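# Seat the loose fuse level in the fuse holder clips

## Task

Push the loose fuse down into the empty fuse holder until it rests level in both of its clips, with the holder lying flat on the bench. It must stay that way without the robot holding it. Then open the gripper and move the arm away.

## Robot and tools

Robot: two arms, left_arm and right_arm, facing each other across a table. left_arm's base is on the +y side; the names do not match sides in any camera image. Each arm has six joints in this column order: waist, shoulder, elbow, wrist pitch, wrist yaw, wrist roll, plus a parallel gripper. Fingers point along the gripper's +x axis and close along its y axis. The reported end-effector point sits between the finger pads, 3 to 4 cm behind the tips.

Frame: one shared scene frame for both arms. Origin at the table centre, +z up, table surface at z = +0.020 m. Positions are in metres, orientations are quaternions in w,x,y,z order, velocities in m/s and rad/s. Reported hand positions can be somewhat wrong, more so when an arm is stretched far.

execute_actions, argument actions: a list with zero or one entry. An empty list only reads back the current state (a look). An entry with rows and optional steps (1 to 15, default 15) is a motion; each step lasts 1/30 s, each row covers one step, and the final row repeats if rows run out. An entry with only steps (up to 300) is a wait that returns once that many steps have elapsed since the previous result, counting your reply time. Optional pictures (true/false) decides whether camera images come back; by default they do.

Each row is exactly 14 numbers, all in [-1, 1], always covering both arms even if one stays still: left_arm waist, shoulder, elbow, wrist pitch, wrist yaw, wrist roll, gripper opening, then the same seven for right_arm. The six joint numbers are offsets, not poses: they are added to the joint angles shown in the most recent result that listed them (or, before any such result and for later calls in the same reply, to the angles when the action begins). They are not cumulative from row to row. Scale: 1.0 equals 0.9615 rad for waist, shoulder and elbow, 1.713 rad for wrist pitch, 1.767 for wrist yaw, 1.728 for wrist roll. Sending all zeros is not a pause; it pulls the arm back to the reference angles.

Joint ranges in radians: waist -3.054 to 3.054, shoulder 0.000 to 3.142, elbow 0.000 to 2.356, wrist pitch -1.571 to 1.571, wrist yaw -1.571 to 1.571, wrist roll -3.142 to 3.142. A request more than 0.010 rad beyond a range end is rejected and nothing moves. True ends may differ by about 0.010 rad; requests past them are clipped, and a joint sent to its limit line may appear (possibly referring to an earlier action). Missing that line does not prove there is room left.

The gripper number is absolute, not an offset: +1 fully open (pad gap 0.088 m), empty fingers touch near -0.80, and values down to -1 add nothing more. Closing fully takes at least about 0.5 s. To hold something, command roughly 0.07 below the grip_measured reading; a smaller margin gives a lighter hold. grip_measured uses the same scale, may be off by about 1 mm per gripper, and reads narrower than the pads actually are while squeezing firmly. Very thin parts (under about 3 mm) get less force.

Motion limits: each joint's target is kept close to its measured angle (about 0.21 to 0.27 rad lead), and if targets would move a gripper over 70 mm from where it is, they are scaled back. Big moves therefore need several calls. Friction can leave joints short, especially at long reach, and tiny turns may not happen; check the Joint positions line after moving. Between calls the arms keep heading to the last row until they settle or a step is HELD.

Result lines: a state line per arm (position, quaternion, velocities); Joint positions and Joint velocities, one block per arm with six joints then pad gap in metres; grip_measured; HELD marks steps where your row was partly not sent; joint command not followed means a clearance check altered targets; MOTOR HOT warns from 50 °C, and an OVER-TEMPERATURE FAULT halts an arm (it may go limp if it does not cool); a torque fault freezes that arm for 10 s. Load limits in N m: waist 16.6, shoulder 20.6, elbow 20.5, wrist pitch 5.42, wrist yaw 5.4, wrist roll 5.07, including held weight.

zoom_image: camera (cam_high, cam_low, cam_left_wrist, cam_right_wrist) and region [x0, y0, x1, y1] in pixels of that camera's last full 504x504 image, at most 504 by 504, origin top-left. It returns an enlarged view.

show_instructions: no arguments; displays the scene's reference pages.

finished_scene: scene, the number of the scene being ended; irreversible, and the result reports success and introduces what comes next. Replying with no tool call ends everything.

Cautions: do not drop or knock anything off the table, do not let the arms collide or press on each other, avoid slams and very hard pushes, and expect occasional brief disturbances to held or loose parts. Leave the fuse seated by itself, release it, and pull the gripper clear before finishing.

Each tool is called after "Call:" as name(argument=value, ...), one argument or row to a line, values as JSON.

Reference images:

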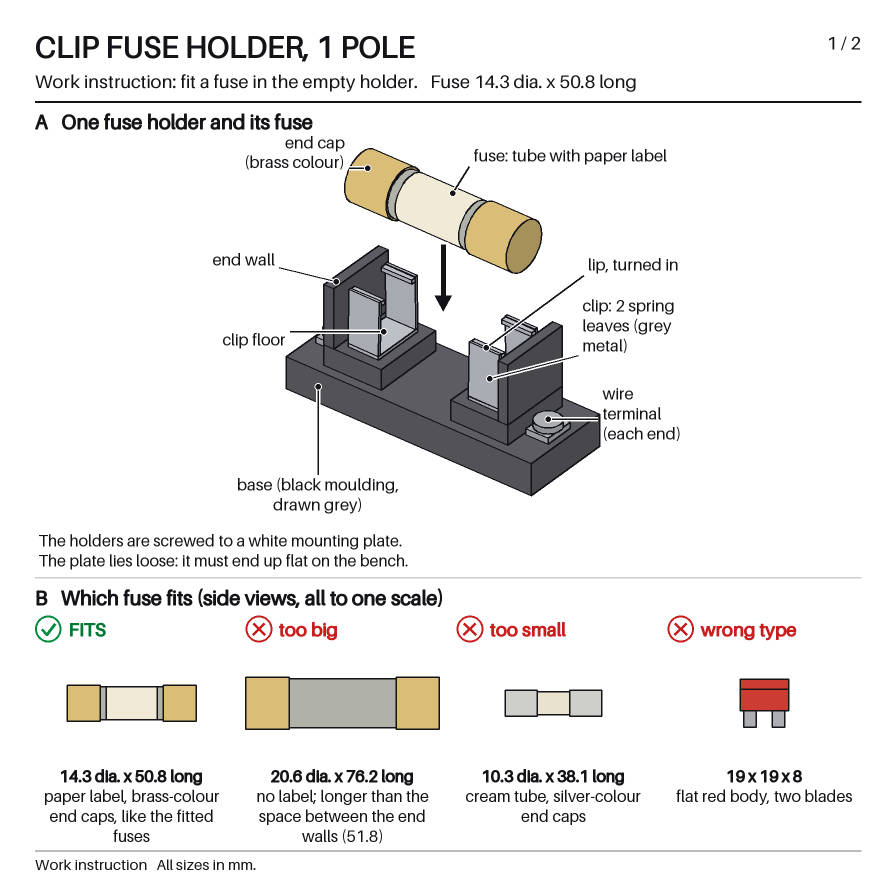

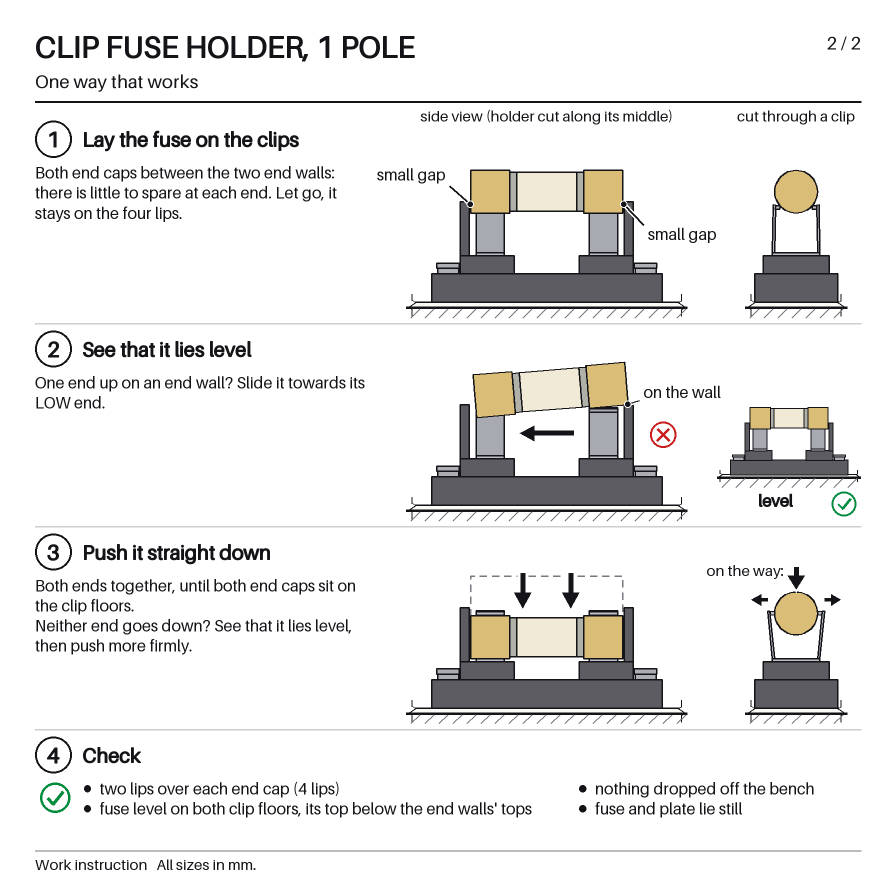

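## Session

Call:
execute_actions(
  actions=[],
)

Scene clock: 0.00 s of 4306.00 s.
left_arm: end_effector_position=(-0.0642, +0.1881, +0.2499) grip_measured=+0.986 end_effector_quat_wxyz=(-0.388, +0.791, -0.456, +0.130) end_effector_velocity=(+0.000, +0.001, -0.001) end_effector_angular_velocity=(+0.002, +0.001, +0.006) | right_arm: end_effector_position=(-0.2922, -0.2690, +0.3016) grip_measured=+1.000 end_effector_quat_wxyz=(+0.100, -0.137, +0.797, +0.580) end_effector_velocity=(+0.002, -0.000, +0.000) end_effector_angular_velocity=(-0.016, +0.003, -0.006)
Joint positions: left_arm=[-0.88   1.506  0.741  0.504 -0.963 -2.524  0.087] | right_arm=[ 0.835  1.472  0.944 -0.538 -1.199  0.866  0.088]
Joint velocities: left_arm=[-0.002 -0.002 -0.002 -0.007 -0.007 -0.007 -0.   ] | right_arm=[-0.007 -0.002 -0.002 -0.007 -0.007  0.007  0.   ]
Heat: left arm: hottest wrist roll 22 °C (+0.0 °C/min); right arm: hottest wrist pitch 22 °C (+0.0 °C/min).

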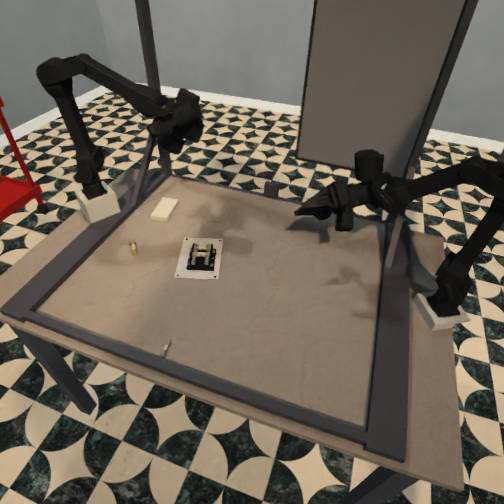

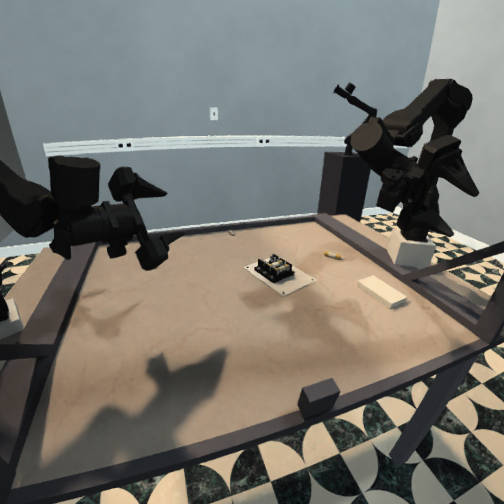

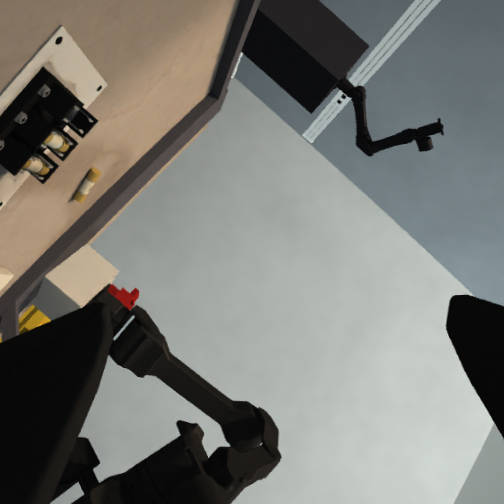

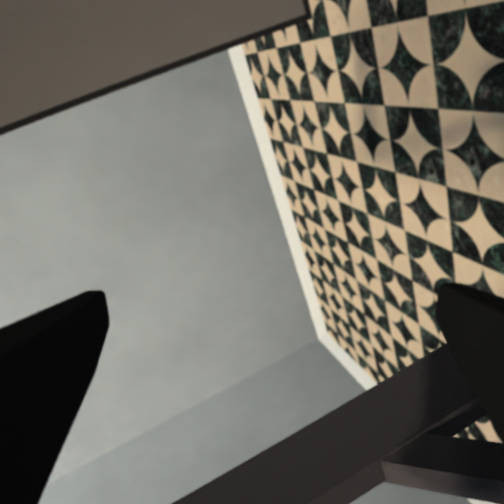

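Call:
zoom_image(
  camera="cam_high",
  region=[100, 180, 260, 300],
)

Call:
zoom_image(
  camera="cam_low",
  region=[210, 210, 420, 320],
)

Call:
zoom_image(
  camera="cam_left_wrist",
  region=[0, 20, 200, 220],
)

Region (100, 180, 260, 300) of cam_high's 504x504 image, scaled by 3.150, with more detail than that image has; it fills the top 378 rows of this view, and the rest is white.

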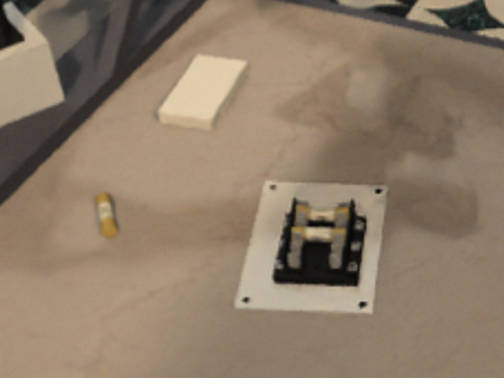

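Region (210, 210, 420, 320) of cam_low's 504x504 image, scaled by 2.400, with more detail than that image has; it fills the top 264 rows of this view, and the rest is white.

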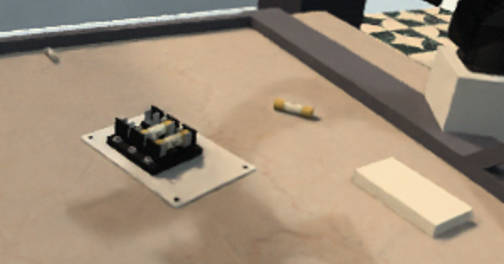

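Region (0, 20, 200, 220) of cam_left_wrist's 504x504 image, scaled by 2.520, with more detail than that image has.

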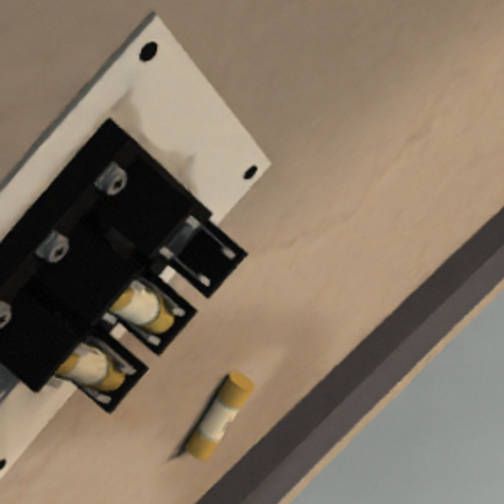

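Call:
execute_actions(
  actions=[
    {"rows": [[0,0,0,0,0,0,1, -0.632,0.266,0.312,-0.3205,0.6786,-0.501,1]], "steps": 15},
  ],
  pictures=false,
)

Call:
execute_actions(
  actions=[
    {"steps": 30},
  ],
)

Scene clock: 89.90 s of 4306.00 s.
left_arm: end_effector_position=(-0.0642, +0.1881, +0.2499) grip_measured=+0.986 end_effector_quat_wxyz=(-0.388, +0.791, -0.456, +0.130) end_effector_velocity=(+0.000, +0.003, +0.001) end_effector_angular_velocity=(-0.004, -0.000, +0.015) | right_arm: end_effector_position=(-0.0368, -0.2006, +0.2067) grip_measured=+1.000 end_effector_quat_wxyz=(+0.512, -0.282, +0.659, +0.474) end_effector_velocity=(+0.515, -0.153, -0.111) end_effector_angular_velocity=(-0.351, -2.308, +0.872)
Joint positions: left_arm=[-0.88   1.506  0.741  0.504 -0.963 -2.524  0.087] | right_arm=[ 0.263  1.718  1.226 -1.056 -0.342  0.152  0.088]
Joint velocities: left_arm=[-0.007 -0.007 -0.002 -0.007 -0.022 -0.007  0.   ] | right_arm=[-0.696  0.051  0.081 -0.315  2.278 -1.722  0.   ]
Heat: left arm: hottest shoulder 26 °C (+2.0 °C/min); right arm: hottest shoulder 25 °C (+1.0 °C/min).
Steps of this call (steps 1 to 90: nothing new was sent; then 86.40 s passed at rest; steps 91 to 105: all 15 steps of this action). Readings (joint positions):
91: left_arm=[-0.880 1.506 0.741 0.504 -0.963 -2.524] | right_arm=[0.826 1.490 0.963 -0.577 -1.175 0.836]
92: left_arm=[-0.880 1.506 0.741 0.504 -0.963 -2.524] | right_arm=[0.797 1.519 1.000 -0.615 -1.126 0.795]
94: left_arm=[-0.880 1.506 0.741 0.504 -0.963 -2.524] | right_arm=[0.721 1.595 1.079 -0.686 -1.021 0.711]
98: left_arm=[-0.880 1.506 0.741 0.504 -0.963 -2.524] | right_arm=[0.551 1.681 1.177 -0.857 -0.800 0.527]
105: the state above

Scene clock: 90.90 s of 4306.00 s.
left_arm: end_effector_position=(-0.0642, +0.1881, +0.2499) grip_measured=+0.986 end_effector_quat_wxyz=(-0.388, +0.791, -0.456, +0.130) end_effector_velocity=(-0.001, +0.001, -0.003) end_effector_angular_velocity=(+0.008, +0.003, -0.008) | right_arm: end_effector_position=(+0.0204, -0.2216, +0.1986) grip_measured=+1.000 end_effector_quat_wxyz=(+0.571, -0.414, +0.574, +0.415) end_effector_velocity=(-0.002, -0.002, -0.001) end_effector_angular_velocity=(-0.009, +0.011, -0.005)
Joint positions: left_arm=[-0.88   1.506  0.741  0.504 -0.963 -2.524  0.087] | right_arm=[ 0.228  1.721  1.233 -1.086 -0.003  0.006  0.088]
Joint velocities: left_arm=[-0.002 -0.002 -0.007 -0.007  0.007 -0.007 -0.   ] | right_arm=[ 0.002  0.002 -0.002 -0.007 -0.007  0.007  0.   ]
Heat: left arm: hottest shoulder 26 °C (+2.0 °C/min); right arm: hottest shoulder 25 °C (+1.0 °C/min).
Steps of this call (steps 1 to 30: the robot went on to your last target). Readings (joint positions):
1: left_arm=[-0.880 1.506 0.741 0.504 -0.963 -2.524] | right_arm=[0.245 1.719 1.229 -1.065 -0.264 0.106]
2: left_arm=[-0.880 1.506 0.741 0.504 -0.963 -2.524] | right_arm=[0.235 1.720 1.230 -1.072 -0.188 0.075]
4: left_arm=[-0.880 1.506 0.741 0.504 -0.963 -2.524] | right_arm=[0.228 1.721 1.231 -1.080 -0.087 0.039]
8: left_arm=[-0.880 1.506 0.741 0.504 -0.963 -2.524] | right_arm=[0.228 1.721 1.233 -1.084 -0.022 0.013]
30: the state above
All arms were judged still, so your last target was given up. Only a new action makes them travel on or press farther. Fingers that are still opening or closing keep moving.

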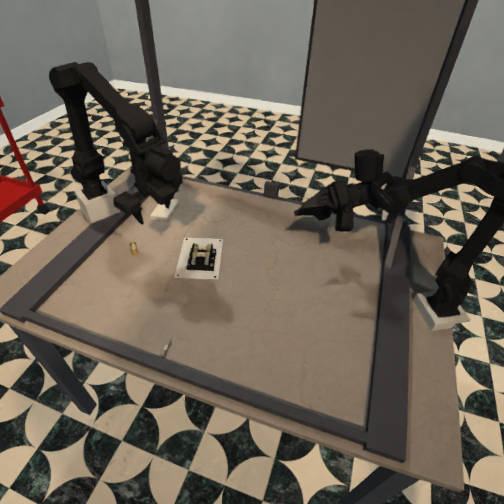

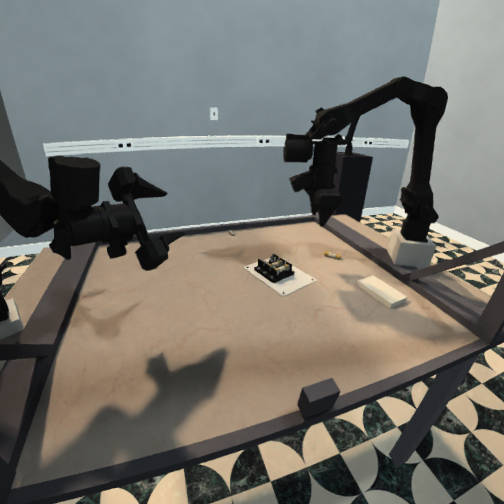

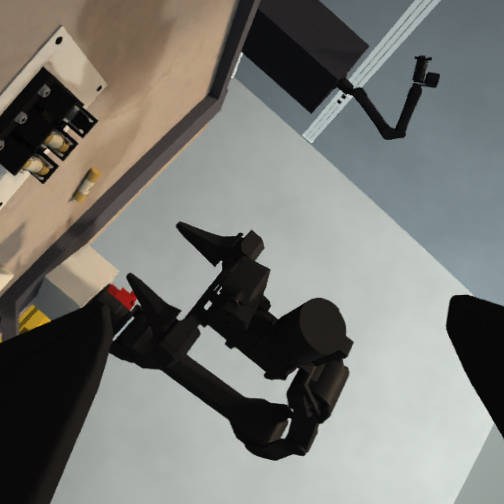

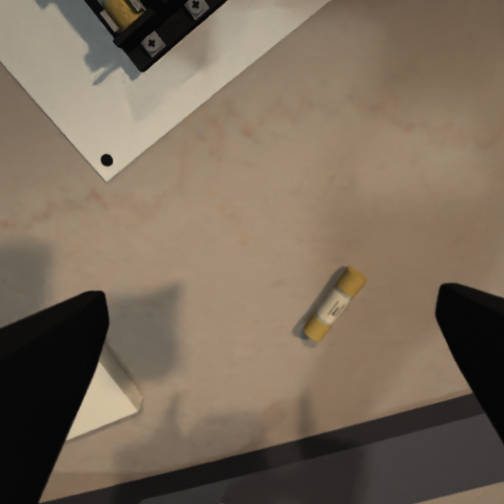

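Call:
execute_actions(
  actions=[
    {"rows": [[0,0,0,0,0,0,1, -0.258,-0.282,-0.6435,0.2047,0.002,0.1065,0.1]], "steps": 15},
  ],
  pictures=false,
)

Call:
execute_actions(
  actions=[
    {"steps": 15},
  ],
)

Scene clock: 158.57 s of 4306.00 s.
left_arm: end_effector_position=(-0.0642, +0.1881, +0.2499) grip_measured=+0.986 end_effector_quat_wxyz=(-0.388, +0.791, -0.456, +0.130) end_effector_velocity=(-0.001, +0.002, -0.004) end_effector_angular_velocity=(+0.011, -0.002, +0.001) | right_arm: end_effector_position=(+0.0341, -0.3408, +0.1216) grip_measured=+0.107 end_effector_quat_wxyz=(+0.648, -0.286, +0.646, +0.284) end_effector_velocity=(-0.001, +0.004, -0.006) end_effector_angular_velocity=(+0.043, -0.001, +0.005)
Joint positions: left_arm=[-0.88   1.506  0.741  0.504 -0.963 -2.524  0.087] | right_arm=[-0.018  1.458  0.628 -0.739  0.004  0.183  0.044]
Joint velocities: left_arm=[-0.007  0.002 -0.007 -0.007 -0.007 -0.007 -0.   ] | right_arm=[-0.002 -0.002 -0.032  0.066 -0.022 -0.007 -0.002]
Heat: left arm: hottest shoulder 27 °C (+0.0 °C/min); right arm: hottest shoulder 27 °C (+2.0 °C/min).
Steps of this call (steps 1 to 90: nothing new was sent; then 64.17 s passed at rest; steps 91 to 105: all 15 steps of this action). Readings (joint positions):
91: left_arm=[-0.880 1.506 0.741 0.504 -0.963 -2.524] | right_arm=[0.214 1.694 1.202 -1.033 -0.012 0.037]
92: left_arm=[-0.880 1.506 0.741 0.504 -0.963 -2.524] | right_arm=[0.170 1.647 1.141 -0.962 -0.014 0.082]
94: left_arm=[-0.880 1.506 0.741 0.504 -0.963 -2.524] | right_arm=[0.054 1.543 1.026 -0.859 0.003 0.138]
98: left_arm=[-0.880 1.506 0.741 0.504 -0.963 -2.524] | right_arm=[-0.018 1.456 0.819 -0.761 0.006 0.174]
105: the state above

Scene clock: 159.07 s of 4306.00 s.
left_arm: end_effector_position=(-0.0642, +0.1881, +0.2499) grip_measured=+0.986 end_effector_quat_wxyz=(-0.388, +0.791, -0.456, +0.130) end_effector_velocity=(+0.002, +0.001, +0.004) end_effector_angular_velocity=(-0.009, -0.007, +0.018) | right_arm: end_effector_position=(+0.0333, -0.3421, +0.1205) grip_measured=+0.103 end_effector_quat_wxyz=(+0.648, -0.286, +0.647, +0.284) end_effector_velocity=(-0.001, -0.002, -0.000) end_effector_angular_velocity=(-0.002, +0.010, -0.000)
Joint positions: left_arm=[-0.88   1.506  0.741  0.504 -0.963 -2.524  0.087] | right_arm=[-0.018  1.457  0.622 -0.737  0.004  0.184  0.044]
Joint velocities: left_arm=[-0.002 -0.002  0.002  0.007 -0.022  0.007  0.   ] | right_arm=[-0.007 -0.002 -0.002 -0.007 -0.007 -0.007 -0.   ]
Heat: left arm: hottest shoulder 27 °C (+0.0 °C/min); right arm: hottest shoulder 27 °C (+2.0 °C/min).
Steps of this call (steps 1 to 15: the robot went on to your last target). Readings (joint positions):
1: left_arm=[-0.880 1.506 0.741 0.504 -0.963 -2.524] | right_arm=[-0.018 1.457 0.628 -0.737 0.004 0.184]
2: left_arm=[-0.880 1.506 0.741 0.504 -0.963 -2.524] | right_arm=[-0.018 1.457 0.627 -0.737 0.004 0.184]
4: left_arm=[-0.880 1.506 0.741 0.504 -0.963 -2.524] | right_arm=[-0.018 1.457 0.625 -0.737 0.004 0.184]
8: left_arm=[-0.880 1.506 0.741 0.504 -0.963 -2.524] | right_arm=[-0.018 1.457 0.623 -0.737 0.004 0.184]
15: the state above
All arms were judged still, so your last target was given up. Only a new action makes them travel on or press farther. Fingers that are still opening or closing keep moving.

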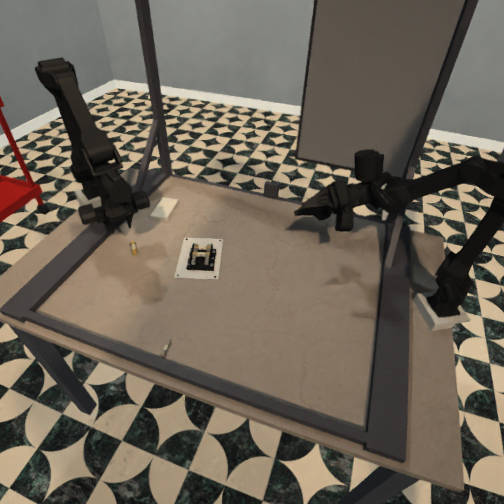

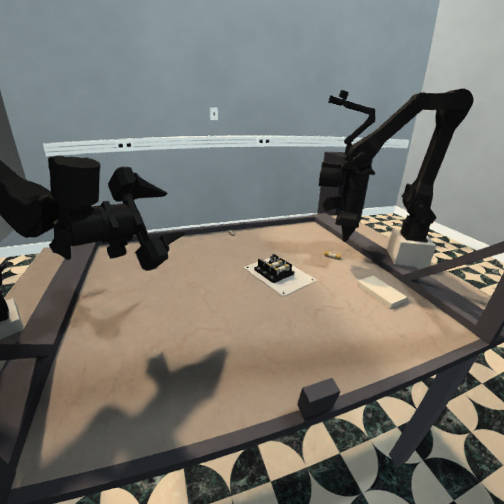

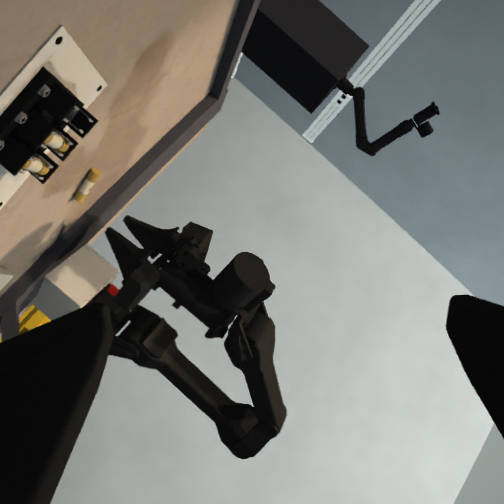

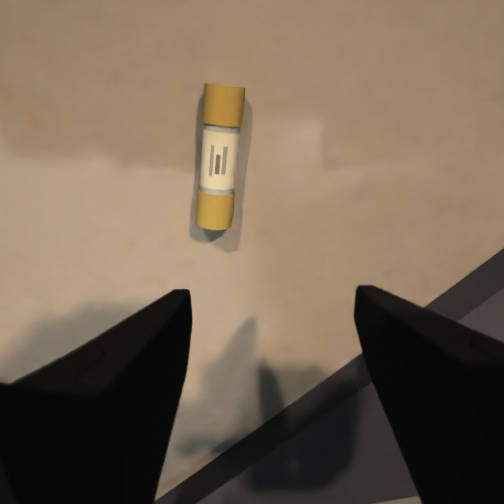

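Call:
execute_actions(
  actions=[
    {"rows": [[0,0,0,0,0,0,1, 0.015,0.06,0.012,0.027,-0.001,0.026,0.1],[0,0,0,0,0,0,1, 0.03,0.12,0.025,0.054,-0.002,0.051,0.1],[0,0,0,0,0,0,1, 0.045,0.18,0.037,0.081,-0.003,0.077,0.1],[0,0,0,0,0,0,1, 0.0591,0.2378,0.0491,0.1083,-0.003,0.1024,0.1]], "steps": 15},
  ],
)

Scene clock: 204.77 s of 4306.00 s.
left_arm: end_effector_position=(-0.0642, +0.1881, +0.2499) grip_measured=+0.986 end_effector_quat_wxyz=(-0.388, +0.791, -0.456, +0.130) end_effector_velocity=(+0.000, +0.002, +0.001) end_effector_angular_velocity=(-0.002, +0.003, +0.006) | right_arm: end_effector_position=(+0.0377, -0.3111, +0.0849) grip_measured=+0.103 end_effector_quat_wxyz=(+0.662, -0.247, +0.663, +0.246) end_effector_velocity=(+0.002, +0.003, -0.002) end_effector_angular_velocity=(+0.007, -0.012, +0.010)
Joint positions: left_arm=[-0.88   1.506  0.741  0.504 -0.963 -2.524  0.087] | right_arm=[ 0.036  1.678  0.661 -0.555  0.001  0.354  0.044]
Joint velocities: left_arm=[-0.002 -0.007 -0.002 -0.007 -0.007 -0.007 -0.   ] | right_arm=[ 0.002  0.012  0.002  0.022  0.007 -0.007 -0.   ]
Heat: left arm: hottest shoulder 28 °C (+1.0 °C/min); right arm: hottest shoulder 26 °C (-1.0 °C/min).
Steps of this call (steps 1 to 90: nothing new was sent; then 42.20 s passed at rest; steps 91 to 105: all 15 steps of this action). Readings (joint positions):
91: left_arm=[-0.880 1.506 0.741 0.504 -0.963 -2.524] | right_arm=[-0.016 1.463 0.622 -0.731 0.004 0.193]
92: left_arm=[-0.880 1.506 0.741 0.504 -0.963 -2.524] | right_arm=[-0.013 1.482 0.624 -0.710 0.004 0.212]
94: left_arm=[-0.880 1.506 0.741 0.504 -0.963 -2.524] | right_arm=[0.006 1.561 0.639 -0.643 0.003 0.272]
98: left_arm=[-0.880 1.506 0.741 0.504 -0.963 -2.524] | right_arm=[0.033 1.662 0.655 -0.574 0.001 0.337]
105: the state above

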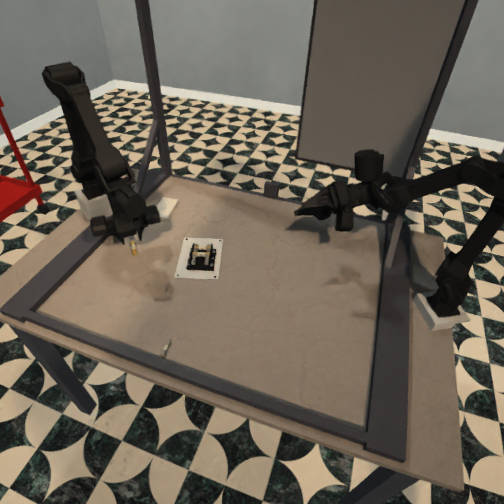

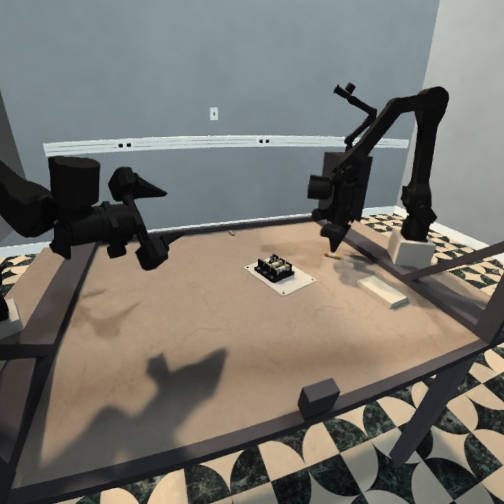

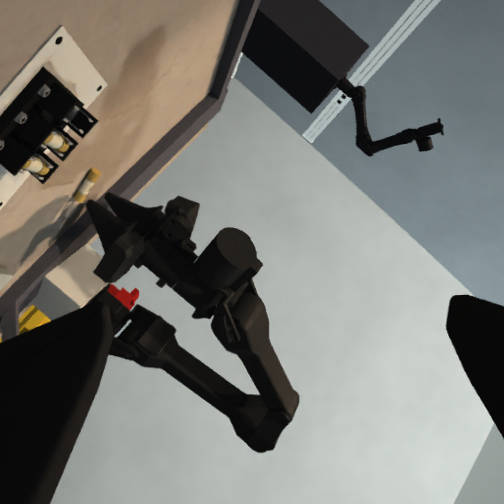

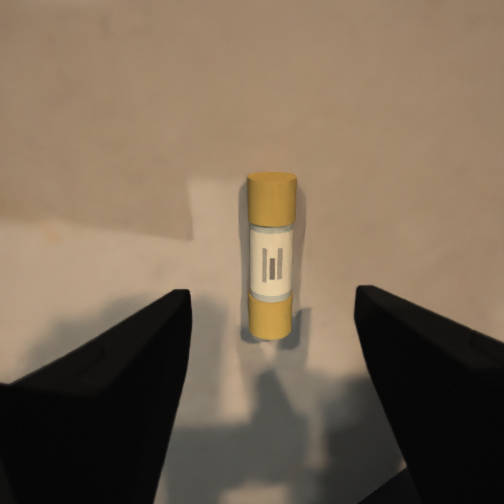

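Call:
zoom_image(
  camera="cam_left_wrist",
  region=[50, 150, 210, 290],
)

Call:
zoom_image(
  camera="cam_low",
  region=[290, 190, 380, 270],
)

Region (50, 150, 210, 290) of cam_left_wrist's 504x504 image, scaled by 3.150, with more detail than that image has; it fills the top 441 rows of this view, and the rest is white.

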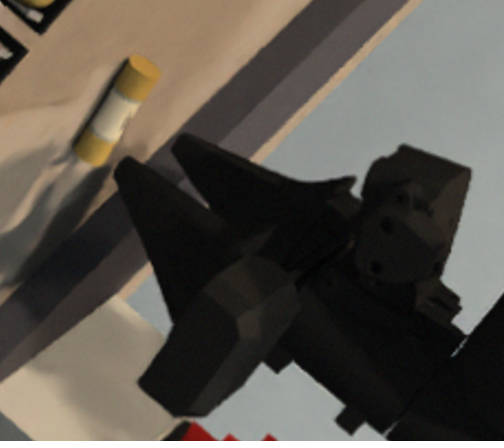

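Region (290, 190, 380, 270) of cam_low's 504x504 image, scaled by 5.600, with more detail than that image has.

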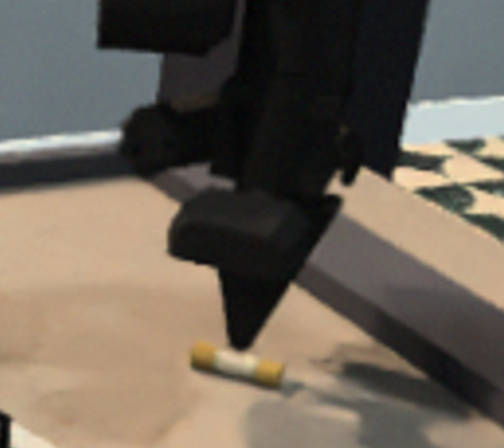

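Call:
execute_actions(
  actions=[
    {"rows": [[0,0,0,0,0,0,1, 0,0.02,-0.002,0.013,0,0,-0.1],[0,0,0,0,0,0,1, 0,0.045,-0.008,0.029,0,0,-0.1],[0,0,0,0,0,0,1, 0,0.07,-0.015,0.045,0,0,-0.1],[0,0,0,0,0,0,1, 0,0.095,-0.022,0.061,0,0,-0.1],[0,0,0,0,0,0,1, 0,0.1138,-0.0278,0.0737,0,0,-0.1]], "steps": 15},
  ],
  pictures=false,
)

Call:
execute_actions(
  actions=[
    {"steps": 8},
  ],
)

Scene clock: 247.30 s of 4306.00 s.
left_arm: end_effector_position=(-0.0642, +0.1881, +0.2499) grip_measured=+0.986 end_effector_quat_wxyz=(-0.388, +0.791, -0.456, +0.130) end_effector_velocity=(+0.002, +0.003, -0.000) end_effector_angular_velocity=(-0.007, +0.010, +0.022) | right_arm: end_effector_position=(+0.0393, -0.3082, +0.0599) grip_measured=-0.097 end_effector_quat_wxyz=(+0.662, -0.247, +0.663, +0.246) end_effector_velocity=(-0.001, -0.005, -0.003) end_effector_angular_velocity=(-0.023, +0.004, -0.010)
Joint positions: left_arm=[-0.88   1.506  0.741  0.504 -0.963 -2.524  0.087] | right_arm=[ 0.036  1.781  0.64  -0.432  0.001  0.356  0.034]
Joint velocities: left_arm=[-0.002 -0.002 -0.002 -0.007 -0.022 -0.022 -0.   ] | right_arm=[-0.002  0.012 -0.002 -0.007  0.007  0.007 -0.   ]
Heat: left arm: hottest shoulder 28 °C (+0.0 °C/min); right arm: hottest shoulder 26 °C (+0.0 °C/min).
Steps of this call (steps 1 to 15: the robot went on to your last target; steps 16 to 90: nothing new was sent; then 39.03 s passed at rest; steps 91 to 105: all 15 steps of this action). Readings (joint positions):
91: left_arm=[-0.880 1.506 0.741 0.504 -0.963 -2.524] | right_arm=[0.036 1.681 0.661 -0.551 0.001 0.356]
92: left_arm=[-0.880 1.506 0.741 0.504 -0.963 -2.524] | right_arm=[0.036 1.688 0.661 -0.541 0.001 0.356]
94: left_arm=[-0.880 1.506 0.741 0.504 -0.963 -2.524] | right_arm=[0.036 1.715 0.659 -0.501 0.001 0.356]
98: left_arm=[-0.880 1.506 0.741 0.504 -0.963 -2.524] | right_arm=[0.036 1.772 0.644 -0.449 0.001 0.356]
105: the state above

Scene clock: 247.57 s of 4306.00 s.
left_arm: end_effector_position=(-0.0642, +0.1881, +0.2499) grip_measured=+0.986 end_effector_quat_wxyz=(-0.388, +0.791, -0.456, +0.130) end_effector_velocity=(+0.000, +0.002, +0.001) end_effector_angular_velocity=(-0.002, +0.003, +0.006) | right_arm: end_effector_position=(+0.0393, -0.3081, +0.0597) grip_measured=-0.097 end_effector_quat_wxyz=(+0.662, -0.247, +0.663, +0.246) end_effector_velocity=(-0.005, -0.001, +0.001) end_effector_angular_velocity=(-0.004, +0.027, -0.005)
Joint positions: left_arm=[-0.88   1.506  0.741  0.504 -0.963 -2.524  0.087] | right_arm=[ 0.036  1.782  0.64  -0.431  0.001  0.356  0.034]
Joint velocities: left_arm=[-0.002 -0.007 -0.002 -0.007 -0.007 -0.007 -0.   ] | right_arm=[ 0.002 -0.002  0.002 -0.022 -0.022  0.007 -0.   ]
Heat: left arm: hottest shoulder 28 °C (+0.0 °C/min); right arm: hottest shoulder 26 °C (+0.0 °C/min).
Steps of this call (steps 1 to 8: the robot went on to your last target). Readings (joint positions):
1: left_arm=[-0.880 1.506 0.741 0.504 -0.963 -2.524] | right_arm=[0.036 1.781 0.640 -0.432 0.001 0.356]
2: left_arm=[-0.880 1.506 0.741 0.504 -0.963 -2.524] | right_arm=[0.036 1.782 0.640 -0.431 0.001 0.356]
4: left_arm=[-0.880 1.506 0.741 0.504 -0.963 -2.524] | right_arm=[0.036 1.782 0.640 -0.431 0.001 0.356]
8: the state above

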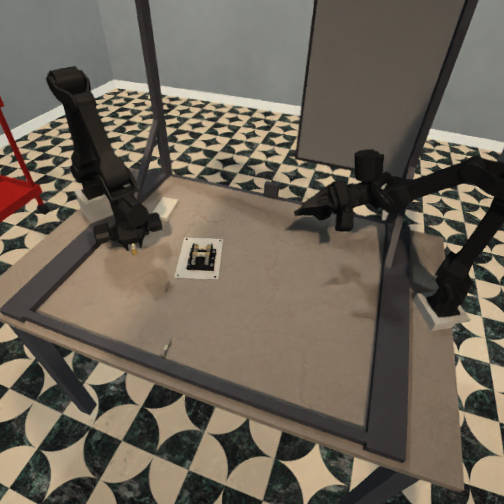

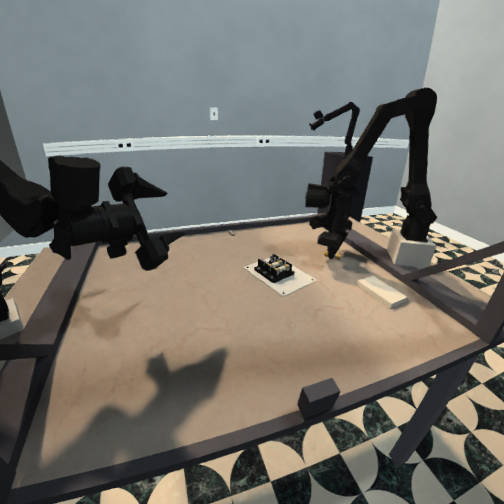

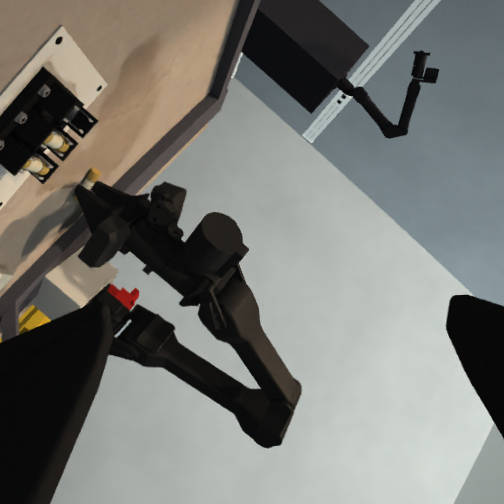

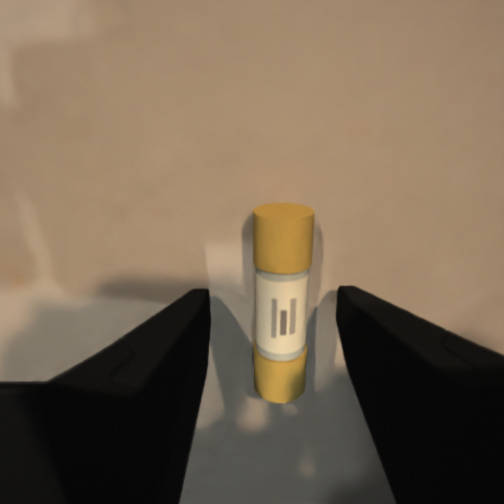

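Call:
zoom_image(
  camera="cam_low",
  region=[300, 215, 370, 275],
)

Call:
zoom_image(
  camera="cam_left_wrist",
  region=[50, 150, 150, 250],
)

Region (300, 215, 370, 275) of cam_low's 504x504 image, scaled by 7.200, with more detail than that image has; it fills the top 432 rows of this view, and the rest is white.

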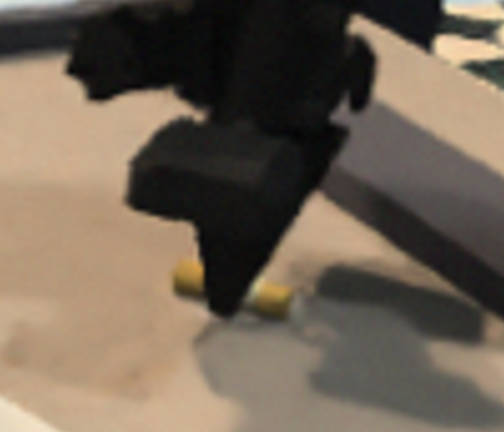

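Region (50, 150, 150, 250) of cam_left_wrist's 504x504 image, scaled by 5.040, with more detail than that image has.

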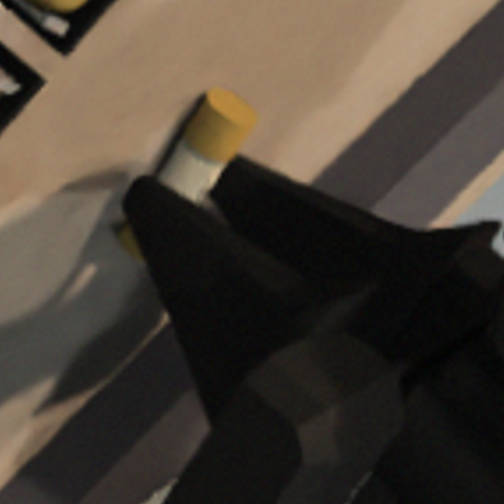

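Call:
execute_actions(
  actions=[
    {"rows": [[0,0,0,0,0,0,1, -0.0125,0.016,0,0.0067,0,0,-0.15],[0,0,0,0,0,0,1, -0.0125,0.016,0,0.0067,0,0,-0.2],[0,0,0,0,0,0,1, -0.0125,0.016,0,0.0067,0,0,-0.25],[0,0,0,0,0,0,1, -0.0125,0.016,0,0.0067,0,0,-0.3],[0,0,0,0,0,0,1, -0.0125,0.016,0,0.0067,0,0,-0.35],[0,0,0,0,0,0,1, -0.0125,0.016,0,0.0067,0,0,-0.4],[0,0,0,0,0,0,1, -0.0125,0.016,0,0.0067,0,0,-0.44],[0,0,0,0,0,0,1, -0.0125,0.016,0,0.0067,0,0,-0.47],[0,0,0,0,0,0,1, -0.0125,0.016,0,0.0067,0,0,-0.50],[0,0,0,0,0,0,1, -0.0125,0.016,0,0.0067,0,0,-0.53],[0,0,0,0,0,0,1, -0.0125,0.016,0,0.0067,0,0,-0.56],[0,0,0,0,0,0,1, -0.0125,0.016,0,0.0067,0,0,-0.59],[0,0,0,0,0,0,1, -0.0125,0.016,0,0.0067,0,0,-0.62]], "steps": 15},
  ],
  pictures=false,
)

Call:
execute_actions(
  actions=[
    {"steps": 10},
  ],
)

Scene clock: 283.03 s of 4306.00 s.
left_arm: end_effector_position=(-0.0642, +0.1881, +0.2499) grip_measured=+0.986 end_effector_quat_wxyz=(-0.388, +0.791, -0.456, +0.130) end_effector_velocity=(-0.002, +0.000, -0.001) end_effector_angular_velocity=(+0.003, +0.005, -0.008) | right_arm: end_effector_position=(+0.0414, -0.3085, +0.0577) grip_measured=-0.570 end_effector_quat_wxyz=(+0.663, -0.244, +0.664, +0.243) end_effector_velocity=(-0.001, -0.006, +0.000) end_effector_angular_velocity=(-0.023, +0.004, +0.005)
Joint positions: left_arm=[-0.88   1.506  0.741  0.504 -0.963 -2.524  0.087] | right_arm=[ 0.027  1.791  0.64  -0.421  0.001  0.356  0.011]
Joint velocities: left_arm=[-0.002 -0.002 -0.002 -0.007  0.007 -0.007  0.   ] | right_arm=[-0.002 -0.002 -0.002 -0.022  0.007 -0.007 -0.009]
Heat: left arm: hottest shoulder 29 °C (+1.0 °C/min); right arm: hottest shoulder 26 °C (+0.0 °C/min).
Steps of this call (steps 1 to 15: the robot went on to your last target; steps 16 to 90: nothing new was sent; then 31.97 s passed at rest; steps 91 to 105: all 15 steps of this action). Readings (joint positions):
91: left_arm=[-0.880 1.506 0.741 0.504 -0.963 -2.524] | right_arm=[0.036 1.783 0.640 -0.429 0.001 0.356]
92: left_arm=[-0.880 1.506 0.741 0.504 -0.963 -2.524] | right_arm=[0.034 1.785 0.640 -0.426 0.001 0.356]
94: left_arm=[-0.880 1.506 0.741 0.504 -0.963 -2.524] | right_arm=[0.030 1.789 0.640 -0.424 0.001 0.356]
98: left_arm=[-0.880 1.506 0.741 0.504 -0.963 -2.524] | right_arm=[0.028 1.791 0.640 -0.422 0.001 0.356]
105: the state above

Scene clock: 283.37 s of 4306.00 s.
left_arm: end_effector_position=(-0.0642, +0.1881, +0.2499) grip_measured=+0.986 end_effector_quat_wxyz=(-0.388, +0.791, -0.456, +0.130) end_effector_velocity=(+0.000, +0.001, -0.001) end_effector_angular_velocity=(-0.006, +0.014, +0.008) | right_arm: end_effector_position=(+0.0414, -0.3085, +0.0577) grip_measured=-0.571 end_effector_quat_wxyz=(+0.663, -0.244, +0.664, +0.243) end_effector_velocity=(+0.001, -0.002, +0.001) end_effector_angular_velocity=(-0.006, -0.005, +0.005)
Joint positions: left_arm=[-0.88   1.506  0.741  0.504 -0.963 -2.524  0.087] | right_arm=[ 0.027  1.791  0.64  -0.421  0.001  0.356  0.011]
Joint velocities: left_arm=[-0.002 -0.002 -0.002 -0.007 -0.007 -0.022 -0.   ] | right_arm=[-0.002 -0.007 -0.002 -0.007  0.007 -0.007 -0.   ]
Heat: left arm: hottest shoulder 29 °C (+1.0 °C/min); right arm: hottest shoulder 26 °C (+0.0 °C/min).
Steps of this call (steps 1 to 10: the robot went on to your last target). Readings (joint positions):
1: left_arm=[-0.880 1.506 0.741 0.504 -0.963 -2.524] | right_arm=[0.027 1.791 0.640 -0.421 0.001 0.356]
2: left_arm=[-0.880 1.506 0.741 0.504 -0.963 -2.524] | right_arm=[0.027 1.791 0.640 -0.421 0.001 0.356]
4: left_arm=[-0.880 1.506 0.741 0.504 -0.963 -2.524] | right_arm=[0.027 1.791 0.640 -0.421 0.001 0.356]
8: left_arm=[-0.880 1.506 0.741 0.504 -0.963 -2.524] | right_arm=[0.027 1.791 0.640 -0.421 0.001 0.356]
10: the state above

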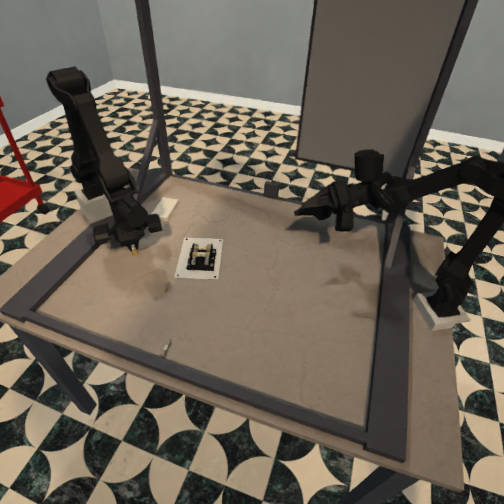

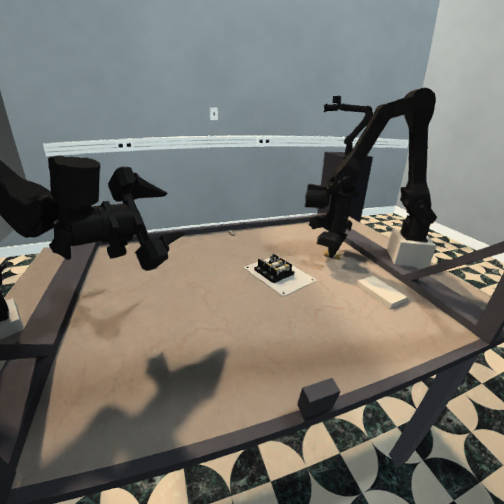

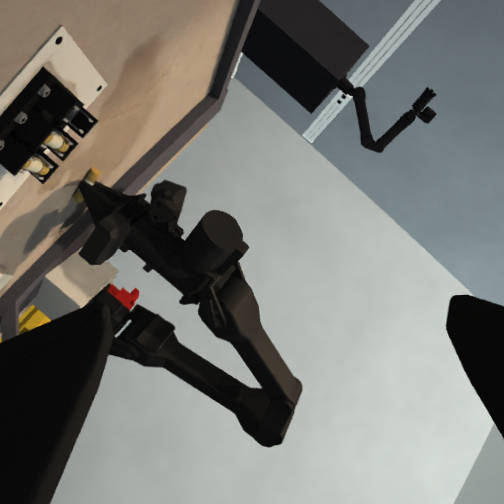

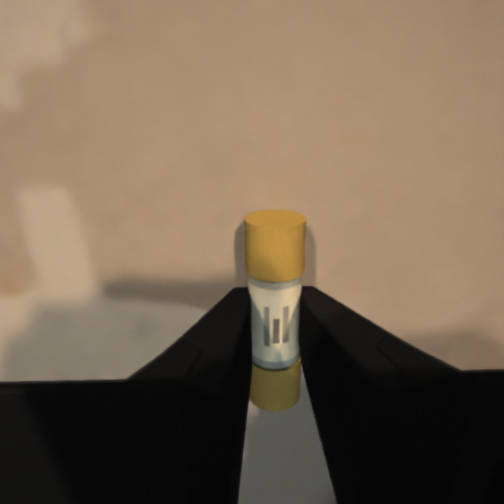

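Call:
execute_actions(
  actions=[
    {"rows": [[0,0,0,0,0,0,1, 0,-0.02,0.011,-0.017,0,0,-0.65],[0,0,0,0,0,0,1, 0,-0.05,0.027,-0.043,0,0,-0.65],[0,0,0,0,0,0,1, 0,-0.08,0.044,-0.07,0,0,-0.65],[0,0,0,0,0,0,1, 0.02,-0.11,0.06,-0.095,0,-0.04,-0.65],[0,0,0,0,0,0,1, 0.045,-0.14,0.077,-0.121,0,-0.09,-0.65],[0,0,0,0,0,0,1, 0.07,-0.17,0.094,-0.147,0,-0.14,-0.65],[0,0,0,0,0,0,1, 0.095,-0.2,0.11,-0.174,0,-0.19,-0.65],[0,0,0,0,0,0,1, 0.12,-0.22,0.121,-0.191,0,-0.24,-0.65],[0,0,0,0,0,0,1, 0.145,-0.237,0.1305,-0.2057,0,-0.29,-0.65],[0,0,0,0,0,0,1, 0.17,-0.237,0.1305,-0.2057,0,-0.34,-0.65],[0,0,0,0,0,0,1, 0.195,-0.237,0.1305,-0.2057,0,-0.39,-0.65],[0,0,0,0,0,0,1, 0.22,-0.237,0.1305,-0.2057,0,-0.44,-0.65],[0,0,0,0,0,0,1, 0.245,-0.237,0.1305,-0.2057,0,-0.49,-0.65],[0,0,0,0,0,0,1, 0.272,-0.237,0.1305,-0.2057,0,-0.527,-0.65]], "steps": 15},
  ],
  pictures=false,
)

Call:
execute_actions(
  actions=[
    {"steps": 10},
  ],
)

Scene clock: 346.97 s of 4306.00 s.
left_arm: end_effector_position=(-0.0642, +0.1881, +0.2499) grip_measured=+0.986 end_effector_quat_wxyz=(-0.388, +0.791, -0.456, +0.130) end_effector_velocity=(+0.000, +0.001, -0.001) end_effector_angular_velocity=(+0.010, -0.011, +0.004) | right_arm: end_effector_position=(-0.0059, -0.2898, +0.1263) grip_measured=-0.571 end_effector_quat_wxyz=(+0.492, -0.507, +0.496, +0.505) end_effector_velocity=(-0.141, +0.007, +0.001) end_effector_angular_velocity=(-0.138, +0.064, +2.486)
Joint positions: left_arm=[-0.88   1.506  0.741  0.504 -0.963 -2.524  0.087] | right_arm=[ 0.248  1.572  0.758 -0.763  0.001 -0.316  0.011]
Joint velocities: left_arm=[-0.002 -0.002 -0.002 -0.007 -0.007  0.007 -0.   ] | right_arm=[ 0.589 -0.007 -0.002 -0.154 -0.007 -1.897  0.   ]
Heat: left arm: hottest shoulder 29 °C (+0.0 °C/min); right arm: hottest shoulder 26 °C (+0.0 °C/min).
Steps of this call (steps 1 to 15: the robot went on to your last target; steps 16 to 90: nothing new was sent; then 60.10 s passed at rest; steps 91 to 105: all 15 steps of this action). Readings (joint positions):
91: left_arm=[-0.880 1.506 0.741 0.504 -0.963 -2.524] | right_arm=[0.027 1.790 0.640 -0.424 0.001 0.356]
92: left_arm=[-0.880 1.506 0.741 0.504 -0.963 -2.524] | right_arm=[0.027 1.785 0.643 -0.440 0.001 0.356]
94: left_arm=[-0.880 1.506 0.741 0.504 -0.963 -2.524] | right_arm=[0.029 1.756 0.655 -0.504 0.001 0.344]
98: left_arm=[-0.880 1.506 0.741 0.504 -0.963 -2.524] | right_arm=[0.084 1.652 0.711 -0.653 0.001 0.132]
105: the state above

Scene clock: 347.30 s of 4306.00 s.
left_arm: end_effector_position=(-0.0642, +0.1881, +0.2499) grip_measured=+0.986 end_effector_quat_wxyz=(-0.388, +0.791, -0.456, +0.130) end_effector_velocity=(+0.002, +0.003, +0.001) end_effector_angular_velocity=(-0.012, +0.012, +0.022) | right_arm: end_effector_position=(-0.0155, -0.2866, +0.1266) grip_measured=-0.571 end_effector_quat_wxyz=(+0.420, -0.566, +0.424, +0.568) end_effector_velocity=(-0.020, +0.055, +0.005) end_effector_angular_velocity=(+0.236, +0.083, +0.131)
Joint positions: left_arm=[-0.88   1.506  0.741  0.504 -0.963 -2.524  0.087] | right_arm=[ 0.288  1.572  0.758 -0.762 -0.005 -0.543  0.011]
Joint velocities: left_arm=[-0.002 -0.007 -0.002 -0.007 -0.022 -0.022 -0.   ] | right_arm=[ 0.051 -0.002  0.022  0.183 -0.139 -0.081 -0.   ]
Heat: left arm: hottest shoulder 29 °C (+0.0 °C/min); right arm: hottest shoulder 26 °C (+0.0 °C/min).
Steps of this call (steps 1 to 10: the robot went on to your last target). Readings (joint positions):
1: left_arm=[-0.880 1.506 0.741 0.504 -0.963 -2.524] | right_arm=[0.264 1.572 0.758 -0.767 0.000 -0.380]
2: left_arm=[-0.880 1.506 0.741 0.504 -0.963 -2.524] | right_arm=[0.274 1.572 0.758 -0.769 0.000 -0.433]
4: left_arm=[-0.880 1.506 0.741 0.504 -0.963 -2.524] | right_arm=[0.282 1.572 0.758 -0.770 0.000 -0.494]
8: left_arm=[-0.880 1.506 0.741 0.504 -0.963 -2.524] | right_arm=[0.285 1.572 0.758 -0.771 0.000 -0.537]
10: the state above

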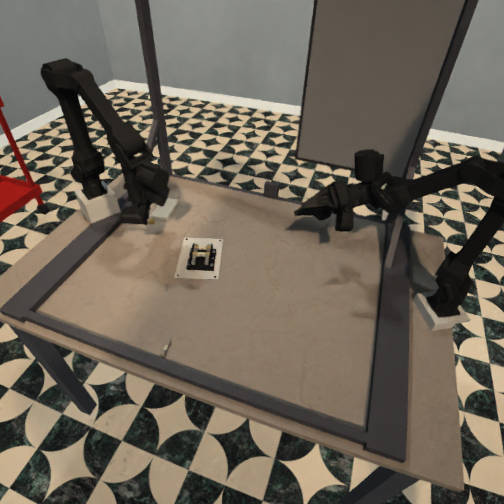

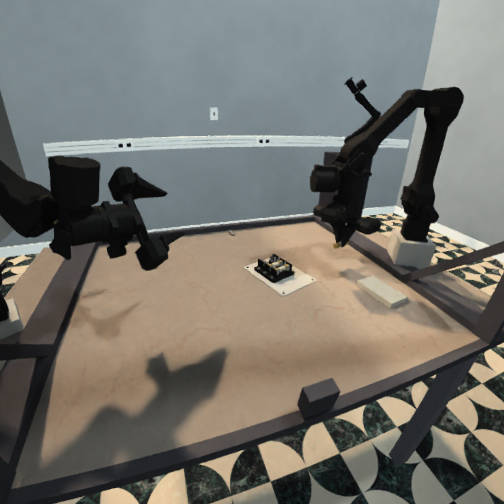

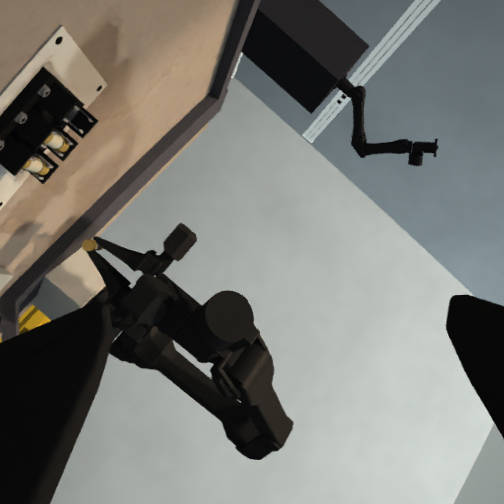

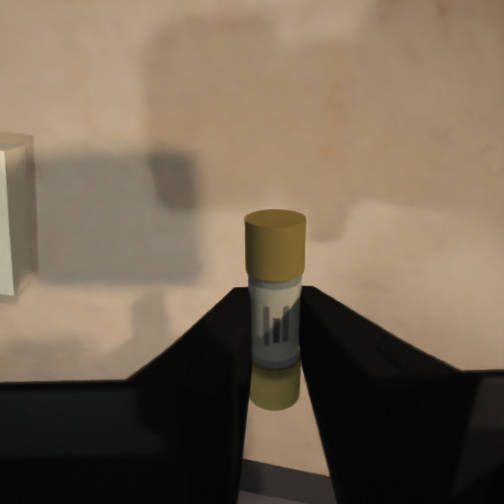

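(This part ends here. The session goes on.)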